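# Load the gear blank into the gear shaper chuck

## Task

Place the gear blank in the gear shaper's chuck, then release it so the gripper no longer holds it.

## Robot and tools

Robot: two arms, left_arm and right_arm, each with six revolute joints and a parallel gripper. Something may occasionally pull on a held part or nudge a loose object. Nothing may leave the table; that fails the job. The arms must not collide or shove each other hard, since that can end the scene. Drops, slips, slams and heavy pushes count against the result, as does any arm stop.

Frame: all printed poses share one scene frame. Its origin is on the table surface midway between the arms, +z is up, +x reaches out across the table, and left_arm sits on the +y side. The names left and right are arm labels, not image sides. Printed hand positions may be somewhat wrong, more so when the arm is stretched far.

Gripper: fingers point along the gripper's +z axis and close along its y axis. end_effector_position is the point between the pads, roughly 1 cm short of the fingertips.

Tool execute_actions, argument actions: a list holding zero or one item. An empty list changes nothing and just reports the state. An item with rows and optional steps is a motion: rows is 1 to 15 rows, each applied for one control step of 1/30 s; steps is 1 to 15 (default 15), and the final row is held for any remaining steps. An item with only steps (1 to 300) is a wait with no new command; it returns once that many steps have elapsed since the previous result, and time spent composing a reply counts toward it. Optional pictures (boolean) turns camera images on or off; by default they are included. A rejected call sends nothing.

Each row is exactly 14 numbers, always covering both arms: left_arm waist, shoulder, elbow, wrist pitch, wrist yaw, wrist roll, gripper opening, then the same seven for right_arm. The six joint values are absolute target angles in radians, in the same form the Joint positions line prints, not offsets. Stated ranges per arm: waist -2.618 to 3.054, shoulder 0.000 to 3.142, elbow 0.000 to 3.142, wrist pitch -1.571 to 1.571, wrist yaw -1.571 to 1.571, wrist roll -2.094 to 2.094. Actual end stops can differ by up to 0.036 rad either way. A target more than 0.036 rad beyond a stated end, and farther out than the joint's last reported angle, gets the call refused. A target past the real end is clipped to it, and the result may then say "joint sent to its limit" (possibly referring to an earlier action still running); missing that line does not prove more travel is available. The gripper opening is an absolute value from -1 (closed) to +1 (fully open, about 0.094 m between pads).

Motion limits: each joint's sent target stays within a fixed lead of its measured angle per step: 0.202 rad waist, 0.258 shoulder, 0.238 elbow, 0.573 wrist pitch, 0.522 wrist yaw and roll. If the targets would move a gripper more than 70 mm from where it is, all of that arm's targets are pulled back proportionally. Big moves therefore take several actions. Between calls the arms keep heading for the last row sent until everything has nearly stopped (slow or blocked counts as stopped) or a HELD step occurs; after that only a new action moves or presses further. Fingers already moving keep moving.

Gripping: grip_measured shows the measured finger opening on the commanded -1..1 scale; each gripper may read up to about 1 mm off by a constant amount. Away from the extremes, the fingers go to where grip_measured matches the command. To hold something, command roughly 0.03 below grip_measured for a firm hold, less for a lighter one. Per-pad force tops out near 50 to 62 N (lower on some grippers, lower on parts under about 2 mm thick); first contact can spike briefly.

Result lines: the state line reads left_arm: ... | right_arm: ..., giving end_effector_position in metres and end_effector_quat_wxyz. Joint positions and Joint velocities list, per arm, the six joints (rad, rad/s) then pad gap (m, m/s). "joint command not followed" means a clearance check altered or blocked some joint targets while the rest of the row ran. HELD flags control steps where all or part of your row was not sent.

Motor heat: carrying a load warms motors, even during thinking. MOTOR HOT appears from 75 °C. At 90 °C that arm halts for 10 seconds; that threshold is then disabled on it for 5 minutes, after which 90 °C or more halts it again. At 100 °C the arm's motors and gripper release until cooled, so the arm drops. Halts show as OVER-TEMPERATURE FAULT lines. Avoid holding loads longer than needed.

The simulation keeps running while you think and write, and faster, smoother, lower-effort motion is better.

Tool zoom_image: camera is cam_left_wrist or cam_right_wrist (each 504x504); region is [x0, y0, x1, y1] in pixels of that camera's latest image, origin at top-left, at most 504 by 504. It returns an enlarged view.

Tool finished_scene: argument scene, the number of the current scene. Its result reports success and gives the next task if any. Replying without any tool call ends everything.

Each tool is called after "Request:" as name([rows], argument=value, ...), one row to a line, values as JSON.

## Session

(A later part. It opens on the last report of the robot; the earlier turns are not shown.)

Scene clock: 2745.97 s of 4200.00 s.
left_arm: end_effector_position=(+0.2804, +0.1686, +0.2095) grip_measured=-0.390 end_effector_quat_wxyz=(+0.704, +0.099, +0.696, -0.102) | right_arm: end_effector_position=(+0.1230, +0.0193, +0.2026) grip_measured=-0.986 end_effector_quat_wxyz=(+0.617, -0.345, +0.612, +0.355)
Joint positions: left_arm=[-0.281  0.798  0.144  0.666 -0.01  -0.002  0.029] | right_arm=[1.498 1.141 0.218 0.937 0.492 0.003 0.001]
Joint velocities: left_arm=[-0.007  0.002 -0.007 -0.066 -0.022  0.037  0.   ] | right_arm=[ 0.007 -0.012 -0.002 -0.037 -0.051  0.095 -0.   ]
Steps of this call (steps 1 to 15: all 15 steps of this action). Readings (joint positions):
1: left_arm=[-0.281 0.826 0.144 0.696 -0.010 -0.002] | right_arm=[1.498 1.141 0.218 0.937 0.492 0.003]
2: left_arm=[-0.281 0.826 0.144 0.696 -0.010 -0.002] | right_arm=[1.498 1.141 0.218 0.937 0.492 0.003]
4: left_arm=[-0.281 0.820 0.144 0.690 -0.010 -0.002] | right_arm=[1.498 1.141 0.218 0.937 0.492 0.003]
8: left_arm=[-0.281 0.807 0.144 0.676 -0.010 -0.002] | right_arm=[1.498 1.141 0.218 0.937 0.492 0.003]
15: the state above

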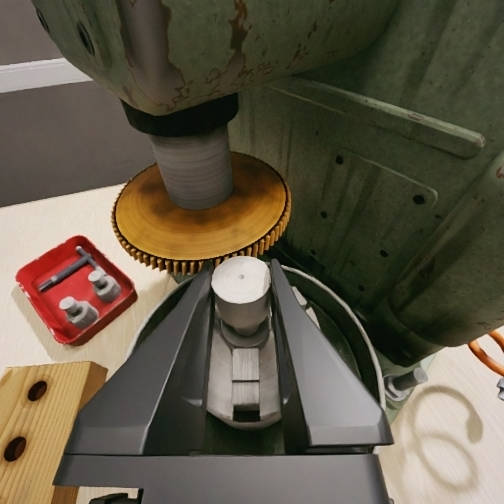

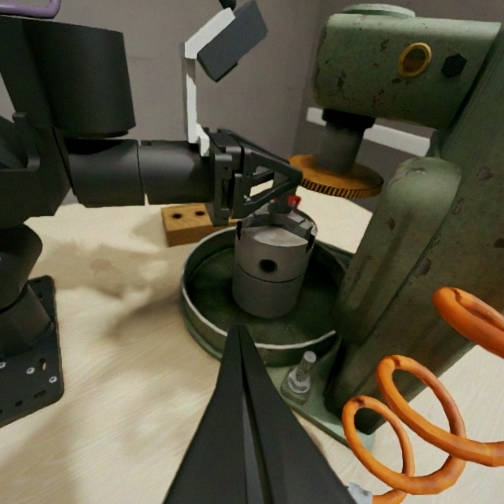

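Request:
execute_actions([
  {"rows":[[-0.278,0.81,0.135,0.68,-0.012,-0.005,-0.48,1.5,1.14,0.23,0.95,0.5,0,-1],[-0.278,0.81,0.135,0.68,-0.012,-0.005,-0.48,1.5,1.14,0.23,0.95,0.5,0,-1],[-0.278,0.81,0.135,0.68,-0.012,-0.005,-0.48,1.5,1.14,0.23,0.95,0.5,0,-1],[-0.278,0.82,0.135,0.685,-0.012,-0.005,-0.48,1.5,1.14,0.23,0.95,0.5,0,-1],[-0.278,0.83,0.135,0.69,-0.012,-0.005,-0.48,1.5,1.14,0.23,0.95,0.5,0,-1],[-0.278,0.84,0.135,0.70,-0.012,-0.005,-0.48,1.5,1.14,0.23,0.95,0.5,0,-1]],"steps":15},
], pictures=false)

Request:
execute_actions([
  {"rows":[[-0.278,0.845,0.128,0.717,-0.012,-0.005,-0.48,1.5,1.14,0.23,0.95,0.5,0,-1],[-0.278,0.849,0.122,0.734,-0.012,-0.005,-0.48,1.5,1.14,0.23,0.95,0.5,0,-1],[-0.278,0.854,0.116,0.75,-0.012,-0.005,-0.48,1.5,1.14,0.23,0.95,0.5,0,-1],[-0.278,0.858,0.11,0.767,-0.012,-0.005,-0.48,1.5,1.14,0.23,0.95,0.5,0,-1]],"steps":15},
], pictures=false)

Request:
execute_actions([
  {"rows":[[-0.278,0.863,0.104,0.784,-0.012,-0.005,-0.48,1.5,1.14,0.23,0.95,0.5,0,-1],[-0.278,0.867,0.098,0.80,-0.012,-0.005,-0.48,1.5,1.14,0.23,0.95,0.5,0,-1],[-0.278,0.872,0.092,0.817,-0.012,-0.005,-0.48,1.5,1.14,0.23,0.95,0.5,0,-1],[-0.278,0.876,0.086,0.834,-0.012,-0.005,-0.48,1.5,1.14,0.23,0.95,0.5,0,-1]],"steps":15},
])

Request:
zoom_image(camera="cam_right_wrist", region=[230, 165, 320, 245])

Scene clock: 2763.17 s of 4200.00 s.
left_arm: end_effector_position=(+0.2826, +0.1679, +0.2087) grip_measured=-0.416 end_effector_quat_wxyz=(+0.705, +0.099, +0.695, -0.102) | right_arm: end_effector_position=(+0.1230, +0.0193, +0.2026) grip_measured=-0.986 end_effector_quat_wxyz=(+0.617, -0.345, +0.612, +0.355)
Joint positions: left_arm=[-0.281  0.824  0.144  0.695 -0.01  -0.002  0.027] | right_arm=[1.498 1.141 0.218 0.937 0.492 0.003 0.001]
Joint velocities: left_arm=[-0.007 -0.012  0.012 -0.022 -0.037  0.037  0.   ] | right_arm=[-0.007  0.002 -0.007  0.007 -0.022 -0.007 -0.002]
Steps of this call (steps 1 to 15: the robot went on to your last target; steps 16 to 90: nothing new was sent; then 13.70 s passed at rest; steps 91 to 105: all 15 steps of this action). Readings (joint positions):
91: left_arm=[-0.281 0.798 0.144 0.666 -0.010 -0.002] | right_arm=[1.498 1.141 0.218 0.937 0.492 0.003]
92: left_arm=[-0.281 0.798 0.144 0.667 -0.010 -0.002] | right_arm=[1.498 1.141 0.218 0.937 0.492 0.003]
94: left_arm=[-0.281 0.799 0.144 0.668 -0.010 -0.002] | right_arm=[1.498 1.141 0.218 0.937 0.492 0.003]
98: left_arm=[-0.281 0.821 0.144 0.690 -0.010 -0.002] | right_arm=[1.498 1.141 0.218 0.937 0.492 0.003]
105: the state above

Scene clock: 2763.67 s of 4200.00 s.
left_arm: end_effector_position=(+0.2822, +0.1681, +0.2088) grip_measured=-0.416 end_effector_quat_wxyz=(+0.712, +0.098, +0.688, -0.103) | right_arm: end_effector_position=(+0.1230, +0.0193, +0.2026) grip_measured=-0.986 end_effector_quat_wxyz=(+0.617, -0.345, +0.612, +0.355)
Joint positions: left_arm=[-0.281  0.844  0.127  0.751 -0.01  -0.002  0.027] | right_arm=[1.498 1.141 0.218 0.937 0.492 0.003 0.001]
Joint velocities: left_arm=[-0.017  0.002 -0.012 -0.037 -0.007 -0.022 -0.001] | right_arm=[ 0.002  0.012 -0.022 -0.051 -0.022 -0.095 -0.   ]
Steps of this call (steps 1 to 15: all 15 steps of this action). Readings (joint positions):
1: left_arm=[-0.281 0.824 0.144 0.695 -0.010 -0.002] | right_arm=[1.498 1.141 0.218 0.937 0.492 0.003]
2: left_arm=[-0.281 0.827 0.144 0.698 -0.010 -0.002] | right_arm=[1.498 1.141 0.218 0.937 0.492 0.003]
4: left_arm=[-0.281 0.836 0.139 0.717 -0.010 -0.002] | right_arm=[1.498 1.141 0.218 0.937 0.492 0.003]
8: left_arm=[-0.281 0.842 0.129 0.744 -0.010 -0.002] | right_arm=[1.498 1.141 0.218 0.937 0.492 0.003]
15: the state above

Scene clock: 2764.17 s of 4200.00 s.
left_arm: end_effector_position=(+0.2807, +0.1685, +0.2087) grip_measured=-0.416 end_effector_quat_wxyz=(+0.720, +0.097, +0.679, -0.105) | right_arm: end_effector_position=(+0.1230, +0.0193, +0.2026) grip_measured=-0.986 end_effector_quat_wxyz=(+0.617, -0.345, +0.612, +0.355)
Joint positions: left_arm=[-0.281  0.863  0.104  0.817 -0.01  -0.002  0.027] | right_arm=[1.498 1.141 0.218 0.937 0.492 0.003 0.001]
Joint velocities: left_arm=[-0.012 -0.007 -0.002  0.066 -0.037  0.022  0.   ] | right_arm=[-0.002  0.012 -0.007 -0.037 -0.022 -0.007 -0.001]
Steps of this call (steps 1 to 15: all 15 steps of this action). Readings (joint positions):
1: left_arm=[-0.281 0.845 0.126 0.754 -0.010 -0.002] | right_arm=[1.498 1.141 0.218 0.937 0.492 0.003]
2: left_arm=[-0.281 0.847 0.123 0.761 -0.010 -0.002] | right_arm=[1.498 1.141 0.218 0.937 0.492 0.003]
4: left_arm=[-0.281 0.854 0.115 0.784 -0.010 -0.002] | right_arm=[1.498 1.141 0.218 0.937 0.492 0.003]
8: left_arm=[-0.281 0.861 0.106 0.811 -0.010 -0.002] | right_arm=[1.498 1.141 0.218 0.937 0.492 0.003]
15: the state above

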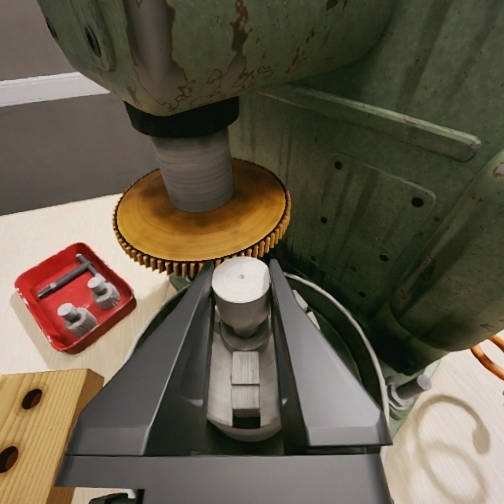

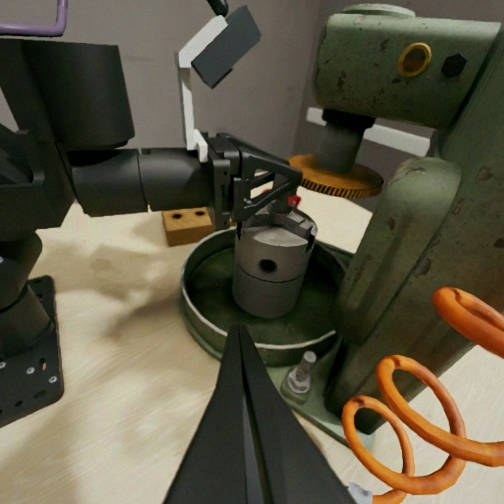

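Region (230, 165, 320, 245) of cam_right_wrist's 504x504 image, scaled by 5.600, with more detail than that image has.

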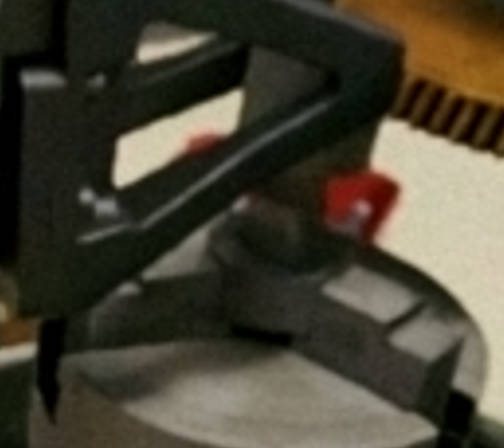

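Continue, with a bit more shoulder (forward bias).

Request:
execute_actions([
  {"rows":[[-0.278,0.883,0.08,0.852,-0.012,-0.005,-0.48,1.5,1.14,0.23,0.95,0.5,0,-1],[-0.278,0.89,0.074,0.87,-0.012,-0.005,-0.48,1.5,1.14,0.23,0.95,0.5,0,-1],[-0.278,0.897,0.068,0.888,-0.012,-0.005,-0.48,1.5,1.14,0.23,0.95,0.5,0,-1],[-0.278,0.904,0.062,0.906,-0.012,-0.005,-0.48,1.5,1.14,0.23,0.95,0.5,0,-1]],"steps":15},
])

Request:
zoom_image(camera="cam_right_wrist", region=[230, 165, 320, 245])

Scene clock: 2769.10 s of 4200.00 s.
left_arm: end_effector_position=(+0.2795, +0.1689, +0.2086) grip_measured=-0.416 end_effector_quat_wxyz=(+0.728, +0.096, +0.670, -0.106) | right_arm: end_effector_position=(+0.1230, +0.0193, +0.2026) grip_measured=-0.986 end_effector_quat_wxyz=(+0.617, -0.345, +0.612, +0.355)
Joint positions: left_arm=[-0.281  0.891  0.082  0.892 -0.01  -0.002  0.027] | right_arm=[1.498 1.141 0.218 0.937 0.492 0.003 0.001]
Joint velocities: left_arm=[-0.007 -0.002 -0.002  0.007 -0.037  0.022  0.001] | right_arm=[-0.012 -0.007 -0.002  0.037  0.037  0.007 -0.001]
Steps of this call (steps 1 to 15: the robot went on to your last target; steps 16 to 90: nothing new was sent; then 1.43 s passed at rest; steps 91 to 105: all 15 steps of this action). Readings (joint positions):
91: left_arm=[-0.281 0.863 0.104 0.819 -0.010 -0.002] | right_arm=[1.498 1.141 0.218 0.937 0.492 0.003]
92: left_arm=[-0.281 0.866 0.102 0.824 -0.010 -0.002] | right_arm=[1.498 1.141 0.218 0.937 0.492 0.003]
94: left_arm=[-0.281 0.878 0.094 0.852 -0.010 -0.002] | right_arm=[1.498 1.141 0.218 0.937 0.492 0.003]
98: left_arm=[-0.281 0.889 0.085 0.885 -0.010 -0.002] | right_arm=[1.498 1.141 0.218 0.937 0.492 0.003]
105: the state above

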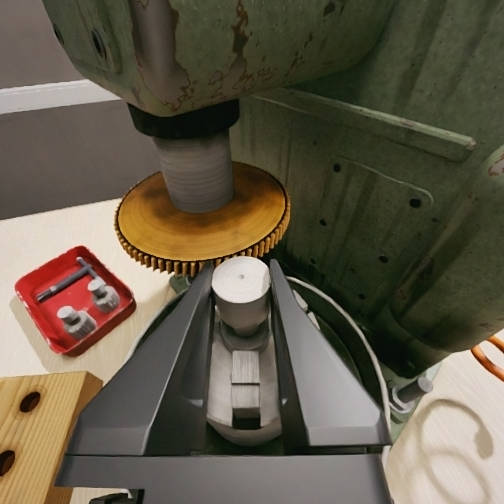

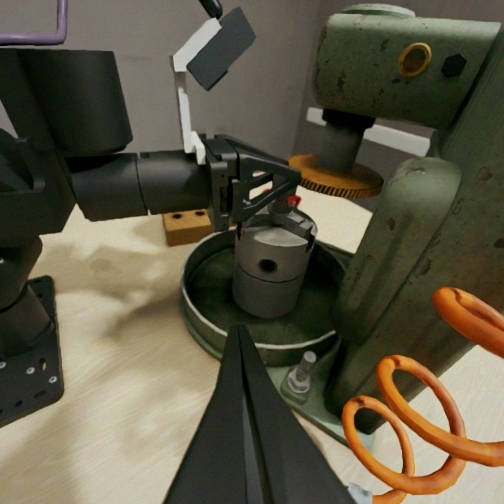

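Region (230, 165, 320, 245) of cam_right_wrist's 504x504 image, scaled by 5.600, with more detail than that image has.

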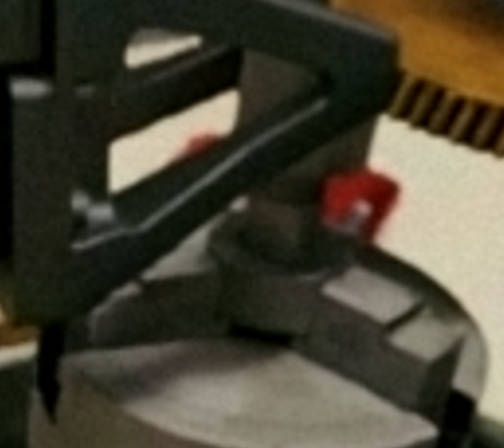

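Request:
execute_actions([
  {"rows":[[-0.278,0.913,0.056,0.926,-0.012,-0.005,-0.48,1.5,1.14,0.23,0.95,0.5,0,-1],[-0.278,0.922,0.05,0.946,-0.012,-0.005,-0.48,1.5,1.14,0.23,0.95,0.5,0,-1],[-0.278,0.931,0.044,0.966,-0.012,-0.005,-0.48,1.5,1.14,0.23,0.95,0.5,0,-1],[-0.278,0.94,0.038,0.986,-0.012,-0.005,-0.48,1.5,1.14,0.23,0.95,0.5,0,-1]],"steps":15},
])

Request:
zoom_image(camera="cam_right_wrist", region=[230, 165, 320, 245])

Scene clock: 2775.50 s of 4200.00 s.
left_arm: end_effector_position=(+0.2782, +0.1693, +0.2086) grip_measured=-0.416 end_effector_quat_wxyz=(+0.737, +0.094, +0.661, -0.107) | right_arm: end_effector_position=(+0.1230, +0.0193, +0.2026) grip_measured=-0.986 end_effector_quat_wxyz=(+0.617, -0.345, +0.612, +0.355)
Joint positions: left_arm=[-0.281  0.926  0.06   0.975 -0.01  -0.002  0.027] | right_arm=[1.498 1.141 0.218 0.937 0.492 0.003 0.001]
Joint velocities: left_arm=[-0.007  0.017 -0.002  0.022  0.022 -0.037 -0.   ] | right_arm=[ 0.002  0.002  0.022 -0.007 -0.007  0.022  0.   ]
Steps of this call (steps 1 to 15: the robot went on to your last target; steps 16 to 90: nothing new was sent; then 2.90 s passed at rest; steps 91 to 105: all 15 steps of this action). Readings (joint positions):
91: left_arm=[-0.281 0.892 0.082 0.895 -0.010 -0.002] | right_arm=[1.498 1.141 0.218 0.937 0.492 0.003]
92: left_arm=[-0.281 0.897 0.080 0.902 -0.010 -0.002] | right_arm=[1.498 1.141 0.218 0.937 0.492 0.003]
94: left_arm=[-0.281 0.911 0.072 0.932 -0.010 -0.002] | right_arm=[1.498 1.141 0.218 0.937 0.492 0.003]
98: left_arm=[-0.281 0.924 0.062 0.967 -0.010 -0.002] | right_arm=[1.498 1.141 0.218 0.937 0.492 0.003]
105: the state above

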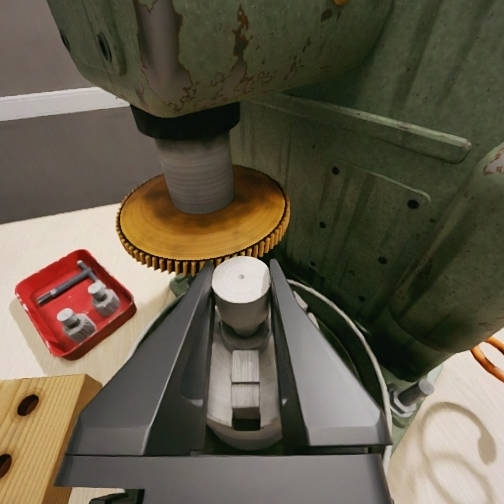

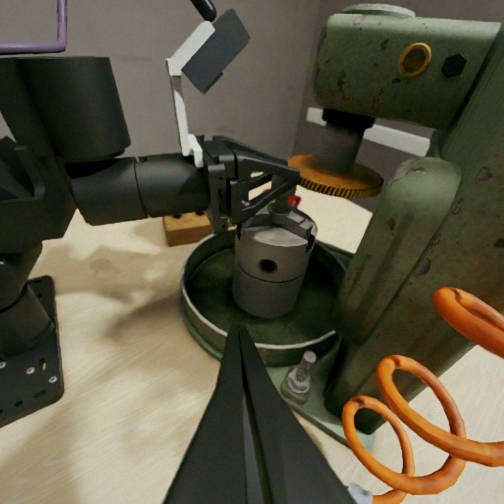

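Region (230, 165, 320, 245) of cam_right_wrist's 504x504 image, scaled by 5.600, with more detail than that image has.

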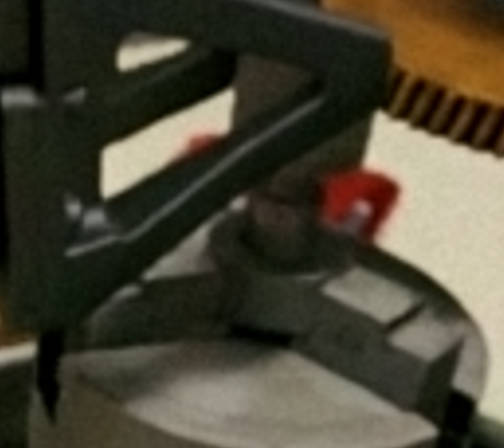

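Nearly upright; tip a bit back. Move forward with shoulder only.

Request:
execute_actions([
  {"rows":[[-0.278,0.945,0.045,0.992,-0.012,-0.005,-0.48,1.5,1.14,0.23,0.95,0.5,0,-1],[-0.278,0.95,0.045,0.997,-0.012,-0.005,-0.48,1.5,1.14,0.23,0.95,0.5,0,-1],[-0.278,0.955,0.045,1.002,-0.012,-0.005,-0.48,1.5,1.14,0.23,0.95,0.5,0,-1],[-0.278,0.96,0.045,1.007,-0.012,-0.005,-0.48,1.5,1.14,0.23,0.95,0.5,0,-1]],"steps":15},
])

Request:
zoom_image(camera="cam_right_wrist", region=[230, 165, 320, 245])

Scene clock: 2781.80 s of 4200.00 s.
left_arm: end_effector_position=(+0.2792, +0.1690, +0.2085) grip_measured=-0.416 end_effector_quat_wxyz=(+0.738, +0.094, +0.660, -0.107) | right_arm: end_effector_position=(+0.1230, +0.0193, +0.2026) grip_measured=-0.986 end_effector_quat_wxyz=(+0.617, -0.345, +0.612, +0.355)
Joint positions: left_arm=[-0.281  0.945  0.06   0.996 -0.01  -0.002  0.027] | right_arm=[1.498 1.141 0.218 0.937 0.492 0.003 0.001]
Joint velocities: left_arm=[-0.012  0.012  0.002  0.007  0.007 -0.11   0.   ] | right_arm=[ 0.007 -0.007 -0.002 -0.022 -0.081  0.051  0.   ]
Steps of this call (steps 1 to 15: the robot went on to your last target; steps 16 to 90: nothing new was sent; then 2.80 s passed at rest; steps 91 to 105: all 15 steps of this action). Readings (joint positions):
91: left_arm=[-0.281 0.927 0.060 0.975 -0.010 -0.002] | right_arm=[1.498 1.141 0.218 0.937 0.492 0.003]
92: left_arm=[-0.281 0.929 0.060 0.977 -0.010 -0.002] | right_arm=[1.498 1.141 0.218 0.937 0.492 0.003]
94: left_arm=[-0.281 0.937 0.060 0.987 -0.010 -0.002] | right_arm=[1.498 1.141 0.218 0.937 0.492 0.003]
98: left_arm=[-0.281 0.944 0.060 0.995 -0.010 -0.002] | right_arm=[1.498 1.141 0.218 0.937 0.492 0.003]
105: the state above

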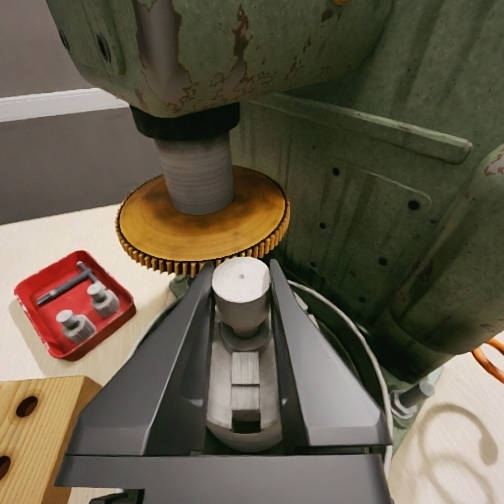

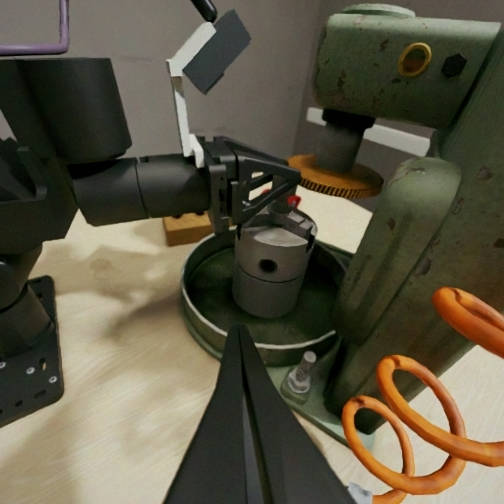

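Region (230, 165, 320, 245) of cam_right_wrist's 504x504 image, scaled by 5.600, with more detail than that image has.

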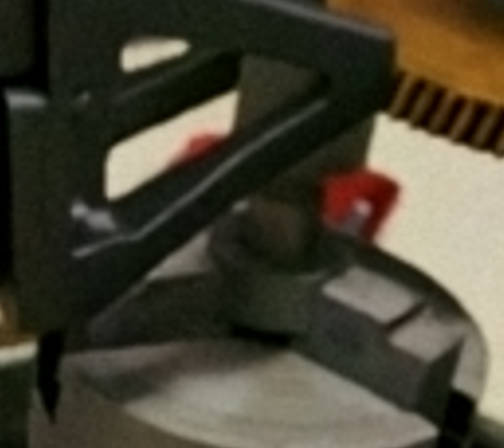

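Press a bit and wiggle yaw.

Request:
execute_actions([
  {"rows":[[-0.278,0.955,0.05,0.97,-0.012,-0.005,-0.48,1.5,1.14,0.23,0.95,0.5,0,-1]],"steps":10},
], pictures=false)

Request:
execute_actions([
  {"rows":[[-0.278,0.955,0.05,0.98,0.02,-0.005,-0.48,1.5,1.14,0.23,0.95,0.5,0,-1]],"steps":15},
], pictures=false)

Request:
execute_actions([
  {"rows":[[-0.278,0.955,0.05,0.98,-0.045,-0.005,-0.48,1.5,1.14,0.23,0.95,0.5,0,-1]],"steps":15},
])

Request:
zoom_image(camera="cam_left_wrist", region=[200, 290, 290, 370])

Scene clock: 2789.97 s of 4200.00 s.
left_arm: end_effector_position=(+0.2792, +0.1690, +0.2082) grip_measured=-0.416 end_effector_quat_wxyz=(+0.737, +0.094, +0.660, -0.107) | right_arm: end_effector_position=(+0.1230, +0.0193, +0.2026) grip_measured=-0.986 end_effector_quat_wxyz=(+0.617, -0.345, +0.612, +0.355)
Joint positions: left_arm=[-0.281  0.945  0.06   0.995 -0.01  -0.002  0.027] | right_arm=[1.498 1.141 0.218 0.937 0.492 0.003 0.001]
Joint velocities: left_arm=[-0.007 -0.002 -0.007 -0.022 -0.007 -0.007  0.   ] | right_arm=[-0.007 -0.002  0.002 -0.022  0.007  0.037  0.   ]
Steps of this call (steps 1 to 15: the robot went on to your last target; steps 16 to 90: nothing new was sent; then 4.83 s passed at rest; steps 91 to 100: all 10 steps of this action). Readings (joint positions):
91: left_arm=[-0.281 0.945 0.060 0.995 -0.010 -0.002] | right_arm=[1.498 1.141 0.218 0.937 0.492 0.003]
92: left_arm=[-0.281 0.945 0.060 0.995 -0.010 -0.002] | right_arm=[1.498 1.141 0.218 0.937 0.492 0.003]
94: left_arm=[-0.281 0.945 0.060 0.995 -0.010 -0.002] | right_arm=[1.498 1.141 0.218 0.937 0.492 0.003]
98: left_arm=[-0.281 0.945 0.060 0.995 -0.010 -0.002] | right_arm=[1.498 1.141 0.218 0.937 0.492 0.003]
100: the state above

Scene clock: 2790.47 s of 4200.00 s.
left_arm: end_effector_position=(+0.2792, +0.1688, +0.2082) grip_measured=-0.416 end_effector_quat_wxyz=(+0.737, +0.095, +0.660, -0.108) | right_arm: end_effector_position=(+0.1230, +0.0193, +0.2026) grip_measured=-0.986 end_effector_quat_wxyz=(+0.617, -0.345, +0.612, +0.355)
Joint positions: left_arm=[-0.281  0.945  0.06   0.995 -0.008 -0.002  0.027] | right_arm=[1.498 1.141 0.218 0.937 0.492 0.003 0.001]
Joint velocities: left_arm=[ 0.007 -0.012  0.002  0.051  0.007 -0.022  0.   ] | right_arm=[ 0.017  0.002  0.007  0.022 -0.051  0.037  0.   ]
Steps of this call (steps 1 to 15: all 15 steps of this action). Readings (joint positions):
1: left_arm=[-0.281 0.945 0.060 0.995 -0.008 -0.002] | right_arm=[1.498 1.141 0.218 0.937 0.492 0.003]
2: left_arm=[-0.281 0.945 0.060 0.995 -0.008 -0.002] | right_arm=[1.498 1.141 0.218 0.937 0.492 0.003]
4: left_arm=[-0.281 0.945 0.060 0.995 -0.008 -0.002] | right_arm=[1.498 1.141 0.218 0.937 0.492 0.003]
8: left_arm=[-0.281 0.945 0.060 0.995 -0.008 -0.002] | right_arm=[1.498 1.141 0.218 0.937 0.492 0.003]
15: the state above

Scene clock: 2790.97 s of 4200.00 s.
left_arm: end_effector_position=(+0.2794, +0.1694, +0.2082) grip_measured=-0.416 end_effector_quat_wxyz=(+0.737, +0.093, +0.661, -0.107) | right_arm: end_effector_position=(+0.1230, +0.0193, +0.2026) grip_measured=-0.986 end_effector_quat_wxyz=(+0.617, -0.345, +0.612, +0.355)
Joint positions: left_arm=[-0.281  0.945  0.06   0.995 -0.012 -0.004  0.027] | right_arm=[1.498 1.141 0.218 0.937 0.492 0.003 0.001]
Joint velocities: left_arm=[ 0.002 -0.017  0.002 -0.081  0.051 -0.051 -0.002] | right_arm=[-0.002  0.007  0.002  0.037  0.022 -0.066  0.   ]
Steps of this call (steps 1 to 15: all 15 steps of this action). Readings (joint positions):
1: left_arm=[-0.281 0.945 0.060 0.995 -0.011 -0.002] | right_arm=[1.498 1.141 0.218 0.937 0.492 0.003]
2: left_arm=[-0.281 0.945 0.060 0.995 -0.011 -0.002] | right_arm=[1.498 1.141 0.218 0.937 0.492 0.003]
4: left_arm=[-0.281 0.945 0.060 0.995 -0.011 -0.003] | right_arm=[1.498 1.141 0.218 0.937 0.492 0.003]
8: left_arm=[-0.281 0.945 0.060 0.995 -0.012 -0.004] | right_arm=[1.498 1.141 0.218 0.937 0.492 0.003]
15: the state above

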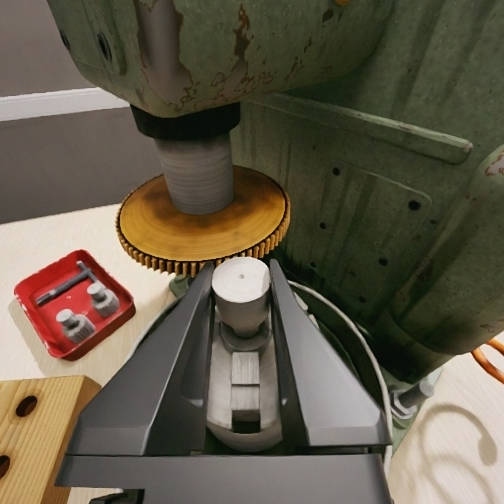

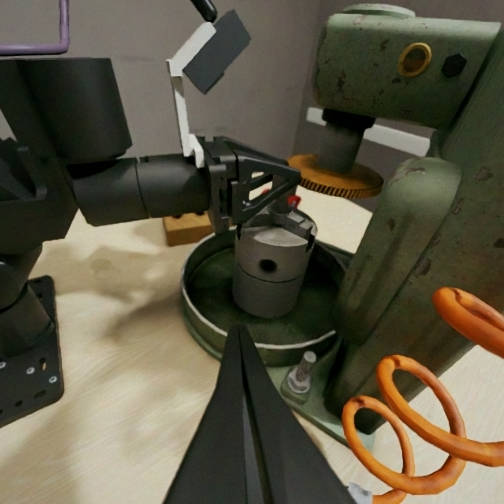

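Region (200, 290, 290, 370) of cam_left_wrist's 504x504 image, scaled by 5.600, with more detail than that image has.

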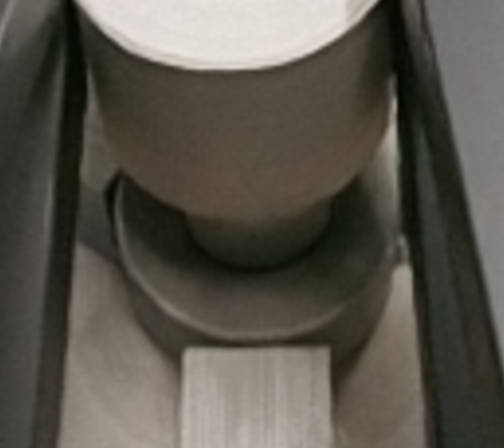

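Request:
execute_actions([
  {"rows":[[-0.278,0.955,0.05,0.985,0.01,0.04,-0.48,1.5,1.14,0.23,0.95,0.5,0,-1]],"steps":15},
], pictures=false)

Request:
execute_actions([
  {"rows":[[-0.278,0.955,0.05,0.985,0.02,0.07,-0.48,1.5,1.14,0.23,0.95,0.5,0,-1]],"steps":15},
])

Request:
zoom_image(camera="cam_left_wrist", region=[200, 290, 290, 370])

Scene clock: 2802.40 s of 4200.00 s.
left_arm: end_effector_position=(+0.2788, +0.1675, +0.2082) grip_measured=-0.416 end_effector_quat_wxyz=(+0.739, +0.109, +0.658, -0.097) | right_arm: end_effector_position=(+0.1230, +0.0193, +0.2026) grip_measured=-0.986 end_effector_quat_wxyz=(+0.617, -0.345, +0.612, +0.355)
Joint positions: left_arm=[-0.281  0.945  0.06   0.995 -0.001  0.033  0.027] | right_arm=[1.498 1.141 0.218 0.937 0.492 0.003 0.001]
Joint velocities: left_arm=[ 0.017  0.002 -0.017 -0.007 -0.051 -0.066 -0.   ] | right_arm=[ 0.007 -0.002 -0.002  0.022  0.081 -0.066  0.001]
Steps of this call (steps 1 to 15: the robot went on to your last target; steps 16 to 90: nothing new was sent; then 7.93 s passed at rest; steps 91 to 105: all 15 steps of this action). Readings (joint positions):
91: left_arm=[-0.281 0.945 0.060 0.995 -0.009 0.002] | right_arm=[1.498 1.141 0.218 0.937 0.492 0.003]
92: left_arm=[-0.281 0.945 0.060 0.995 -0.007 0.009] | right_arm=[1.498 1.141 0.218 0.937 0.492 0.003]
94: left_arm=[-0.281 0.945 0.060 0.995 -0.005 0.018] | right_arm=[1.498 1.141 0.218 0.937 0.492 0.003]
98: left_arm=[-0.281 0.945 0.060 0.995 -0.002 0.028] | right_arm=[1.498 1.141 0.218 0.937 0.492 0.003]
105: the state above

Scene clock: 2802.90 s of 4200.00 s.
left_arm: end_effector_position=(+0.2784, +0.1662, +0.2082) grip_measured=-0.416 end_effector_quat_wxyz=(+0.740, +0.122, +0.656, -0.088) | right_arm: end_effector_position=(+0.1230, +0.0193, +0.2026) grip_measured=-0.986 end_effector_quat_wxyz=(+0.617, -0.345, +0.612, +0.355)
Joint positions: left_arm=[-0.281  0.945  0.06   0.995  0.006  0.064  0.027] | right_arm=[1.498 1.141 0.218 0.937 0.492 0.003 0.001]
Joint velocities: left_arm=[-0.012  0.002 -0.002  0.007 -0.066 -0.022 -0.   ] | right_arm=[ 0.007 -0.007 -0.007  0.022 -0.007 -0.051 -0.   ]
Steps of this call (steps 1 to 15: all 15 steps of this action). Readings (joint positions):
1: left_arm=[-0.281 0.945 0.060 0.995 0.000 0.039] | right_arm=[1.498 1.141 0.218 0.937 0.492 0.003]
2: left_arm=[-0.281 0.945 0.060 0.995 0.002 0.044] | right_arm=[1.498 1.141 0.218 0.937 0.492 0.003]
4: left_arm=[-0.281 0.945 0.060 0.995 0.004 0.052] | right_arm=[1.498 1.141 0.218 0.937 0.492 0.003]
8: left_arm=[-0.281 0.945 0.060 0.995 0.006 0.059] | right_arm=[1.498 1.141 0.218 0.937 0.492 0.003]
15: the state above

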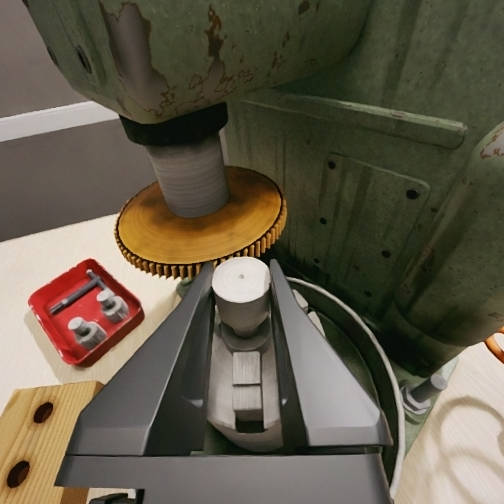

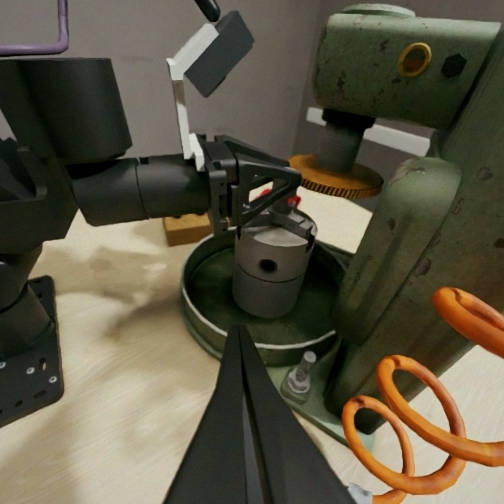

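Region (200, 290, 290, 370) of cam_left_wrist's 504x504 image, scaled by 5.600, with more detail than that image has.

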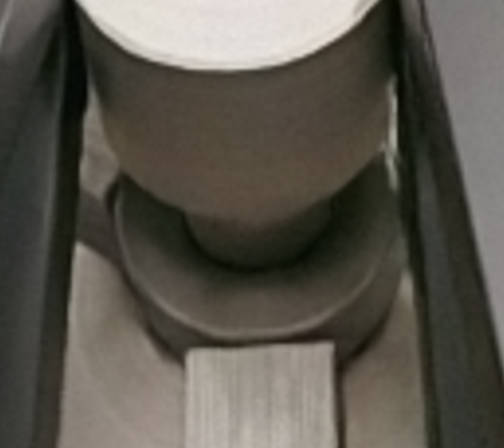

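Request:
execute_actions([
  {"rows":[[-0.278,0.955,0.05,0.99,-0.015,0.01,-0.48,1.5,1.14,0.23,0.95,0.5,0,-1]],"steps":15},
], pictures=false)

Request:
execute_actions([
  {"rows":[[-0.278,0.963,0.05,1.008,-0.006,0.015,-0.48,1.5,1.14,0.23,0.95,0.5,0,-1],[-0.278,0.966,0.05,1.011,-0.006,0.015,-0.48,1.5,1.14,0.23,0.95,0.5,0,-1],[-0.278,0.969,0.05,1.014,-0.006,0.015,-0.48,1.5,1.14,0.23,0.95,0.5,0,-1],[-0.278,0.972,0.05,1.017,-0.006,0.015,-0.48,1.5,1.14,0.23,0.95,0.5,0,-1],[-0.278,0.975,0.05,1.02,-0.006,0.015,-0.48,1.5,1.14,0.23,0.95,0.5,0,-1]],"steps":15},
])

Request:
zoom_image(camera="cam_left_wrist", region=[200, 290, 290, 370])

Request:
zoom_image(camera="cam_right_wrist", region=[230, 165, 320, 245])

Scene clock: 2816.83 s of 4200.00 s.
left_arm: end_effector_position=(+0.2790, +0.1681, +0.2082) grip_measured=-0.416 end_effector_quat_wxyz=(+0.738, +0.103, +0.659, -0.101) | right_arm: end_effector_position=(+0.1230, +0.0193, +0.2026) grip_measured=-0.986 end_effector_quat_wxyz=(+0.617, -0.345, +0.612, +0.355)
Joint positions: left_arm=[-0.281  0.945  0.06   0.995 -0.005  0.019  0.027] | right_arm=[1.498 1.141 0.218 0.937 0.492 0.003 0.001]
Joint velocities: left_arm=[-0.012  0.002  0.012 -0.051 -0.095 -0.022 -0.001] | right_arm=[ 0.002 -0.002  0.012 -0.007 -0.081  0.007 -0.001]
Steps of this call (steps 1 to 15: the robot went on to your last target; steps 16 to 90: nothing new was sent; then 10.43 s passed at rest; steps 91 to 105: all 15 steps of this action). Readings (joint positions):
91: left_arm=[-0.281 0.945 0.060 0.995 0.005 0.057] | right_arm=[1.498 1.141 0.218 0.937 0.492 0.003]
92: left_arm=[-0.281 0.945 0.060 0.995 0.003 0.049] | right_arm=[1.498 1.141 0.218 0.937 0.492 0.003]
94: left_arm=[-0.281 0.945 0.060 0.995 -0.000 0.038] | right_arm=[1.498 1.141 0.218 0.937 0.492 0.003]
98: left_arm=[-0.281 0.945 0.060 0.995 -0.003 0.026] | right_arm=[1.498 1.141 0.218 0.937 0.492 0.003]
105: the state above

Scene clock: 2817.33 s of 4200.00 s.
left_arm: end_effector_position=(+0.2797, +0.1679, +0.2083) grip_measured=-0.416 end_effector_quat_wxyz=(+0.739, +0.103, +0.658, -0.101) | right_arm: end_effector_position=(+0.1230, +0.0193, +0.2026) grip_measured=-0.986 end_effector_quat_wxyz=(+0.617, -0.345, +0.612, +0.355)
Joint positions: left_arm=[-0.281  0.958  0.06   1.011 -0.005  0.019  0.027] | right_arm=[1.498 1.141 0.218 0.937 0.492 0.003 0.001]
Joint velocities: left_arm=[-0.012  0.027 -0.002 -0.037 -0.007 -0.066  0.   ] | right_arm=[-0.007  0.007 -0.002 -0.007 -0.066  0.007  0.   ]
Steps of this call (steps 1 to 15: all 15 steps of this action). Readings (joint positions):
1: left_arm=[-0.281 0.945 0.060 0.995 -0.005 0.019] | right_arm=[1.498 1.141 0.218 0.937 0.492 0.003]
2: left_arm=[-0.281 0.945 0.060 0.996 -0.005 0.019] | right_arm=[1.498 1.141 0.218 0.937 0.492 0.003]
4: left_arm=[-0.281 0.950 0.060 1.001 -0.005 0.019] | right_arm=[1.498 1.141 0.218 0.937 0.492 0.003]
8: left_arm=[-0.281 0.957 0.060 1.010 -0.005 0.019] | right_arm=[1.498 1.141 0.218 0.937 0.492 0.003]
15: the state above

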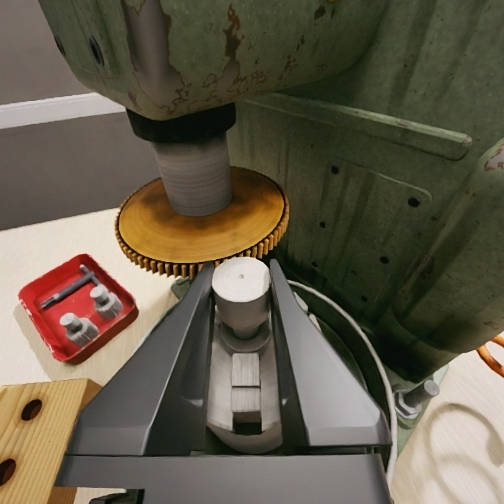

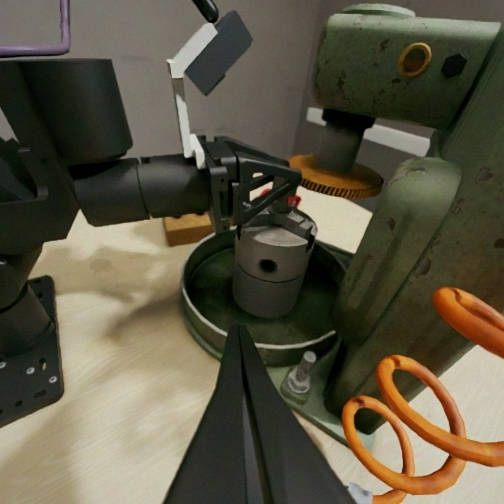

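Region (200, 290, 290, 370) of cam_left_wrist's 504x504 image, scaled by 5.600, with more detail than that image has.

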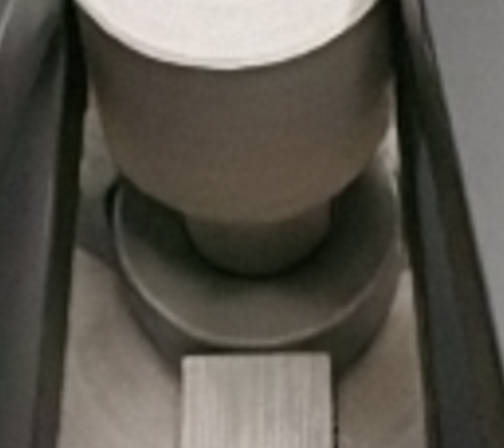

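Region (230, 165, 320, 245) of cam_right_wrist's 504x504 image, scaled by 5.600, with more detail than that image has.

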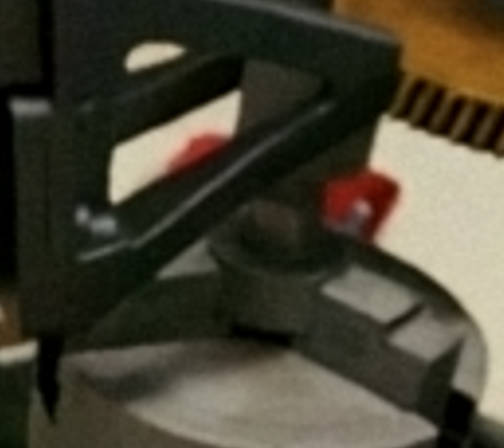

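Request:
execute_actions([
  {"rows":[[-0.278,0.985,0.035,1.045,-0.006,0.015,-0.48,1.5,1.14,0.23,0.95,0.5,0,-1],[-0.278,0.996,0.03,1.067,-0.006,0.015,-0.48,1.5,1.14,0.23,0.95,0.5,0,-1],[-0.278,1.007,0.025,1.089,-0.006,0.015,-0.48,1.5,1.14,0.23,0.95,0.5,0,-1],[-0.278,1.018,0.02,1.11,-0.006,0.015,-0.48,1.5,1.14,0.23,0.95,0.5,0,-1]],"steps":15},
])

Request:
zoom_image(camera="cam_right_wrist", region=[230, 165, 320, 245])

Scene clock: 2825.67 s of 4200.00 s.
left_arm: end_effector_position=(+0.2781, +0.1684, +0.2074) grip_measured=-0.416 end_effector_quat_wxyz=(+0.746, +0.101, +0.650, -0.102) | right_arm: end_effector_position=(+0.1230, +0.0193, +0.2026) grip_measured=-0.986 end_effector_quat_wxyz=(+0.617, -0.345, +0.612, +0.355)
Joint positions: left_arm=[-0.281  1.002  0.037  1.101 -0.005  0.019  0.027] | right_arm=[1.498 1.141 0.218 0.937 0.492 0.003 0.001]
Joint velocities: left_arm=[ 0.002 -0.002 -0.012  0.007  0.007 -0.051 -0.   ] | right_arm=[-0.022  0.007 -0.007 -0.007 -0.022  0.066  0.001]
Steps of this call (steps 1 to 15: the robot went on to your last target; steps 16 to 90: nothing new was sent; then 4.83 s passed at rest; steps 91 to 105: all 15 steps of this action). Readings (joint positions):
91: left_arm=[-0.281 0.960 0.058 1.015 -0.005 0.019] | right_arm=[1.498 1.141 0.218 0.937 0.492 0.003]
92: left_arm=[-0.281 0.965 0.055 1.026 -0.005 0.019] | right_arm=[1.498 1.141 0.218 0.937 0.492 0.003]
94: left_arm=[-0.281 0.982 0.048 1.058 -0.005 0.019] | right_arm=[1.498 1.141 0.218 0.937 0.492 0.003]
98: left_arm=[-0.281 0.999 0.039 1.094 -0.005 0.019] | right_arm=[1.498 1.141 0.218 0.937 0.492 0.003]
105: the state above

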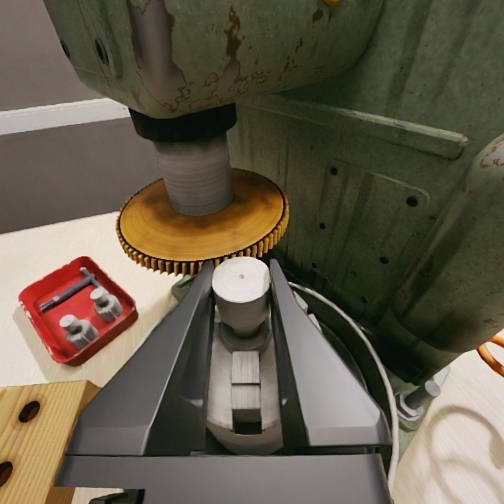

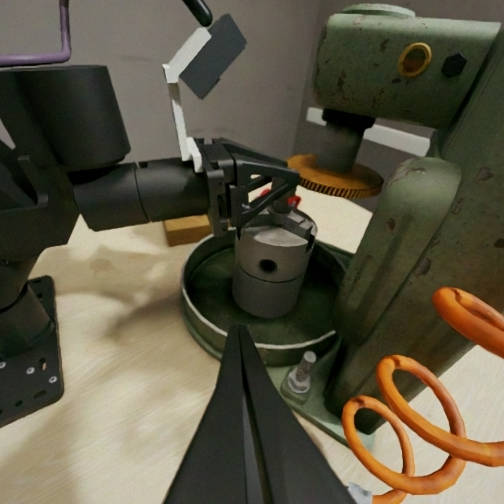

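Region (230, 165, 320, 245) of cam_right_wrist's 504x504 image, scaled by 5.600, with more detail than that image has.

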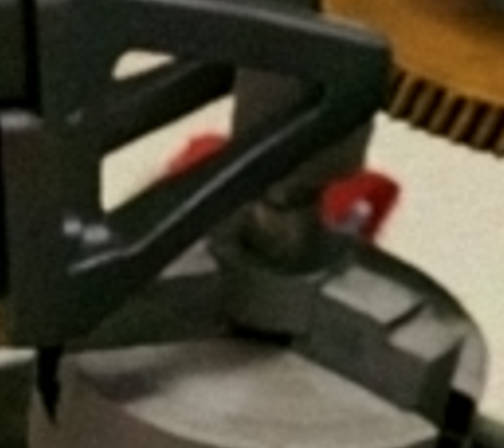

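Request:
execute_actions([
  {"rows":[[-0.278,1.02,0.015,1.09,-0.006,0.015,-0.43,1.5,1.14,0.23,0.95,0.5,0,-1]],"steps":15},
], pictures=false)

Request:
execute_actions([
  {"rows":[[-0.278,1.02,0.008,1.10,-0.006,0.015,-0.43,1.5,1.14,0.23,0.95,0.5,0,-1]],"steps":15},
])

Request:
zoom_image(camera="cam_right_wrist", region=[230, 165, 320, 245])

Scene clock: 2831.00 s of 4200.00 s.
left_arm: end_effector_position=(+0.2780, +0.1684, +0.2073) grip_measured=-0.414 end_effector_quat_wxyz=(+0.746, +0.101, +0.650, -0.102) | right_arm: end_effector_position=(+0.1230, +0.0193, +0.2026) grip_measured=-0.986 end_effector_quat_wxyz=(+0.617, -0.345, +0.612, +0.355)
Joint positions: left_arm=[-0.281  1.002  0.037  1.101 -0.005  0.019  0.028] | right_arm=[1.498 1.141 0.218 0.937 0.492 0.003 0.001]
Joint velocities: left_arm=[ 0.007 -0.012  0.007  0.007  0.081 -0.007 -0.   ] | right_arm=[ 0.017  0.007 -0.007  0.007 -0.081 -0.037  0.   ]
Steps of this call (steps 1 to 15: the robot went on to your last target; steps 16 to 90: nothing new was sent; then 1.83 s passed at rest; steps 91 to 105: all 15 steps of this action). Readings (joint positions):
91: left_arm=[-0.281 1.002 0.037 1.101 -0.005 0.019] | right_arm=[1.498 1.141 0.218 0.937 0.492 0.003]
92: left_arm=[-0.281 1.002 0.037 1.101 -0.005 0.019] | right_arm=[1.498 1.141 0.218 0.937 0.492 0.003]
94: left_arm=[-0.281 1.002 0.037 1.101 -0.005 0.019] | right_arm=[1.498 1.141 0.218 0.937 0.492 0.003]
98: left_arm=[-0.281 1.002 0.037 1.101 -0.005 0.019] | right_arm=[1.498 1.141 0.218 0.937 0.492 0.003]
105: the state above

Scene clock: 2831.50 s of 4200.00 s.
left_arm: end_effector_position=(+0.2780, +0.1684, +0.2073) grip_measured=-0.414 end_effector_quat_wxyz=(+0.746, +0.101, +0.650, -0.102) | right_arm: end_effector_position=(+0.1230, +0.0193, +0.2026) grip_measured=-0.986 end_effector_quat_wxyz=(+0.617, -0.345, +0.612, +0.355)
Joint positions: left_arm=[-0.281  1.002  0.037  1.101 -0.005  0.019  0.028] | right_arm=[1.498 1.141 0.218 0.937 0.492 0.003 0.001]
Joint velocities: left_arm=[ 0.012 -0.017  0.012  0.022 -0.037  0.051 -0.   ] | right_arm=[ 0.017  0.007 -0.022 -0.11   0.022 -0.037  0.   ]
joint sent to its limit (left arm) — the command would take joint 3 (elbow) past its lower limit, so that joint was sent only as far as its limit.
Steps of this call (steps 1 to 15: all 15 steps of this action). Readings (joint positions):
1: left_arm=[-0.281 1.002 0.037 1.101 -0.005 0.019] | right_arm=[1.498 1.141 0.218 0.937 0.492 0.003]
2: left_arm=[-0.281 1.002 0.037 1.101 -0.005 0.019] | right_arm=[1.498 1.141 0.218 0.937 0.492 0.003]
4: left_arm=[-0.281 1.002 0.037 1.101 -0.005 0.019] | right_arm=[1.498 1.141 0.218 0.937 0.492 0.003]
8: left_arm=[-0.281 1.002 0.037 1.101 -0.005 0.019] | right_arm=[1.498 1.141 0.218 0.937 0.492 0.003]
15: the state above

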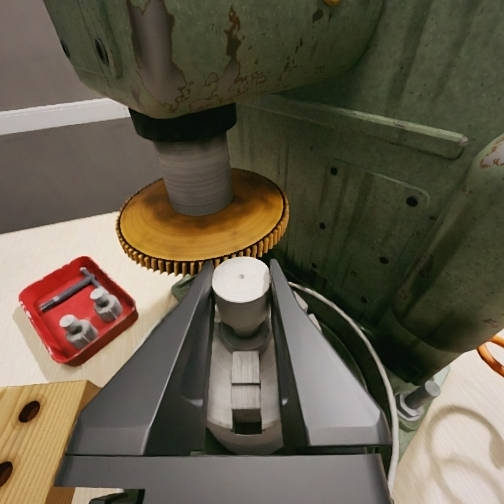

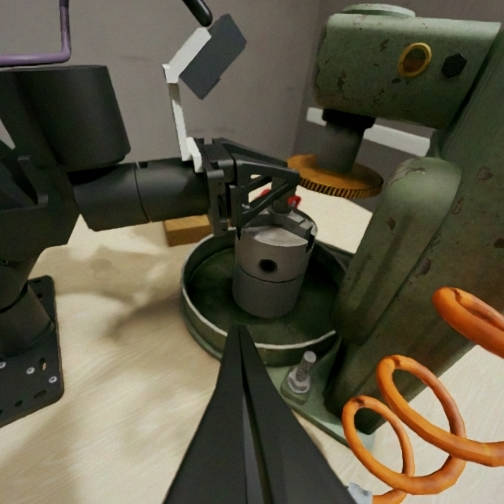

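Region (230, 165, 320, 245) of cam_right_wrist's 504x504 image, scaled by 5.600, with more detail than that image has.

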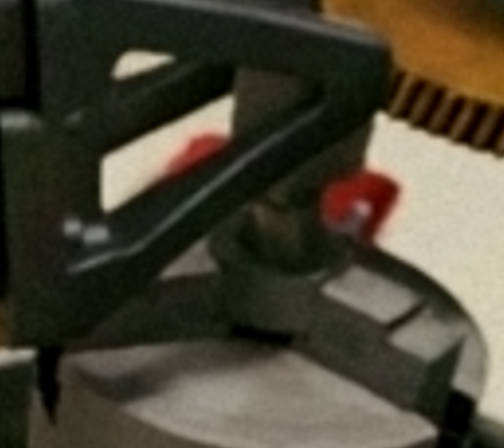

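Pull back with the shoulder while pressing, light grip.

Request:
execute_actions([
  {"rows":[[-0.278,0.97,0.025,1.07,-0.006,0.015,-0.41,1.5,1.14,0.23,0.95,0.5,0,-1],[-0.278,0.965,0.025,1.065,-0.006,0.015,-0.41,1.5,1.14,0.23,0.95,0.5,0,-1],[-0.278,0.96,0.025,1.06,-0.006,0.015,-0.41,1.5,1.14,0.23,0.95,0.5,0,-1],[-0.278,0.955,0.025,1.055,-0.006,0.015,-0.41,1.5,1.14,0.23,0.95,0.5,0,-1]],"steps":15},
])

Request:
zoom_image(camera="cam_right_wrist", region=[230, 165, 320, 245])

Scene clock: 2838.40 s of 4200.00 s.
left_arm: end_effector_position=(+0.2773, +0.1687, +0.2052) grip_measured=-0.401 end_effector_quat_wxyz=(+0.742, +0.102, +0.654, -0.102) | right_arm: end_effector_position=(+0.1230, +0.0193, +0.2026) grip_measured=-0.986 end_effector_quat_wxyz=(+0.617, -0.345, +0.612, +0.355)
Joint positions: left_arm=[-0.281  0.981  0.037  1.067 -0.005  0.019  0.028] | right_arm=[1.498 1.141 0.218 0.937 0.492 0.003 0.001]
Joint velocities: left_arm=[ 0.002  0.017 -0.012 -0.007  0.007 -0.125 -0.001] | right_arm=[-0.002 -0.007 -0.007 -0.037  0.139 -0.022  0.   ]
joint sent to its limit (left arm) — the command would take joint 3 (elbow) past its lower limit, so that joint was sent only as far as its limit.
Steps of this call (steps 1 to 15: the robot went on to your last target; steps 16 to 90: nothing new was sent; then 3.40 s passed at rest; steps 91 to 105: all 15 steps of this action). Readings (joint positions):
91: left_arm=[-0.281 1.001 0.037 1.099 -0.005 0.019] | right_arm=[1.498 1.141 0.218 0.937 0.492 0.003]
92: left_arm=[-0.281 0.997 0.037 1.095 -0.005 0.019] | right_arm=[1.498 1.141 0.218 0.937 0.492 0.003]
94: left_arm=[-0.281 0.989 0.037 1.080 -0.005 0.019] | right_arm=[1.498 1.141 0.218 0.937 0.492 0.003]
98: left_arm=[-0.281 0.982 0.037 1.068 -0.005 0.019] | right_arm=[1.498 1.141 0.218 0.937 0.492 0.003]
105: the state above

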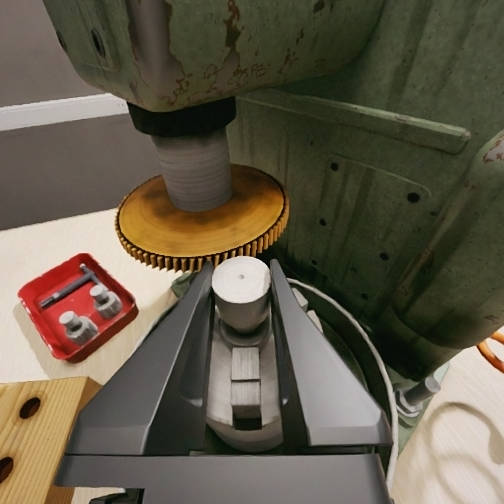

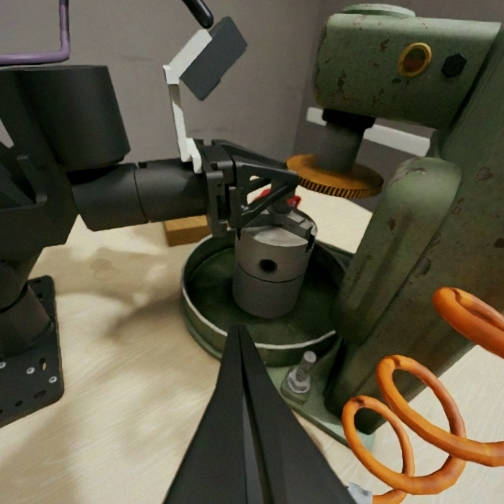

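Region (230, 165, 320, 245) of cam_right_wrist's 504x504 image, scaled by 5.600, with more detail than that image has.

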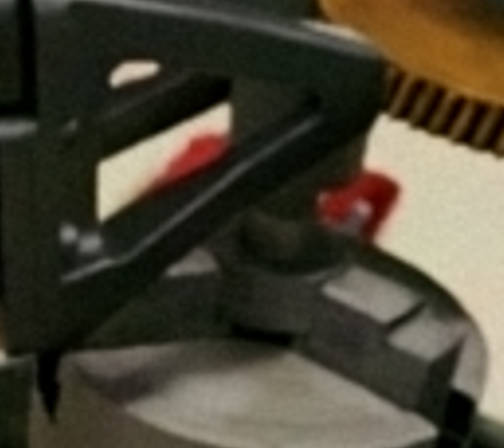

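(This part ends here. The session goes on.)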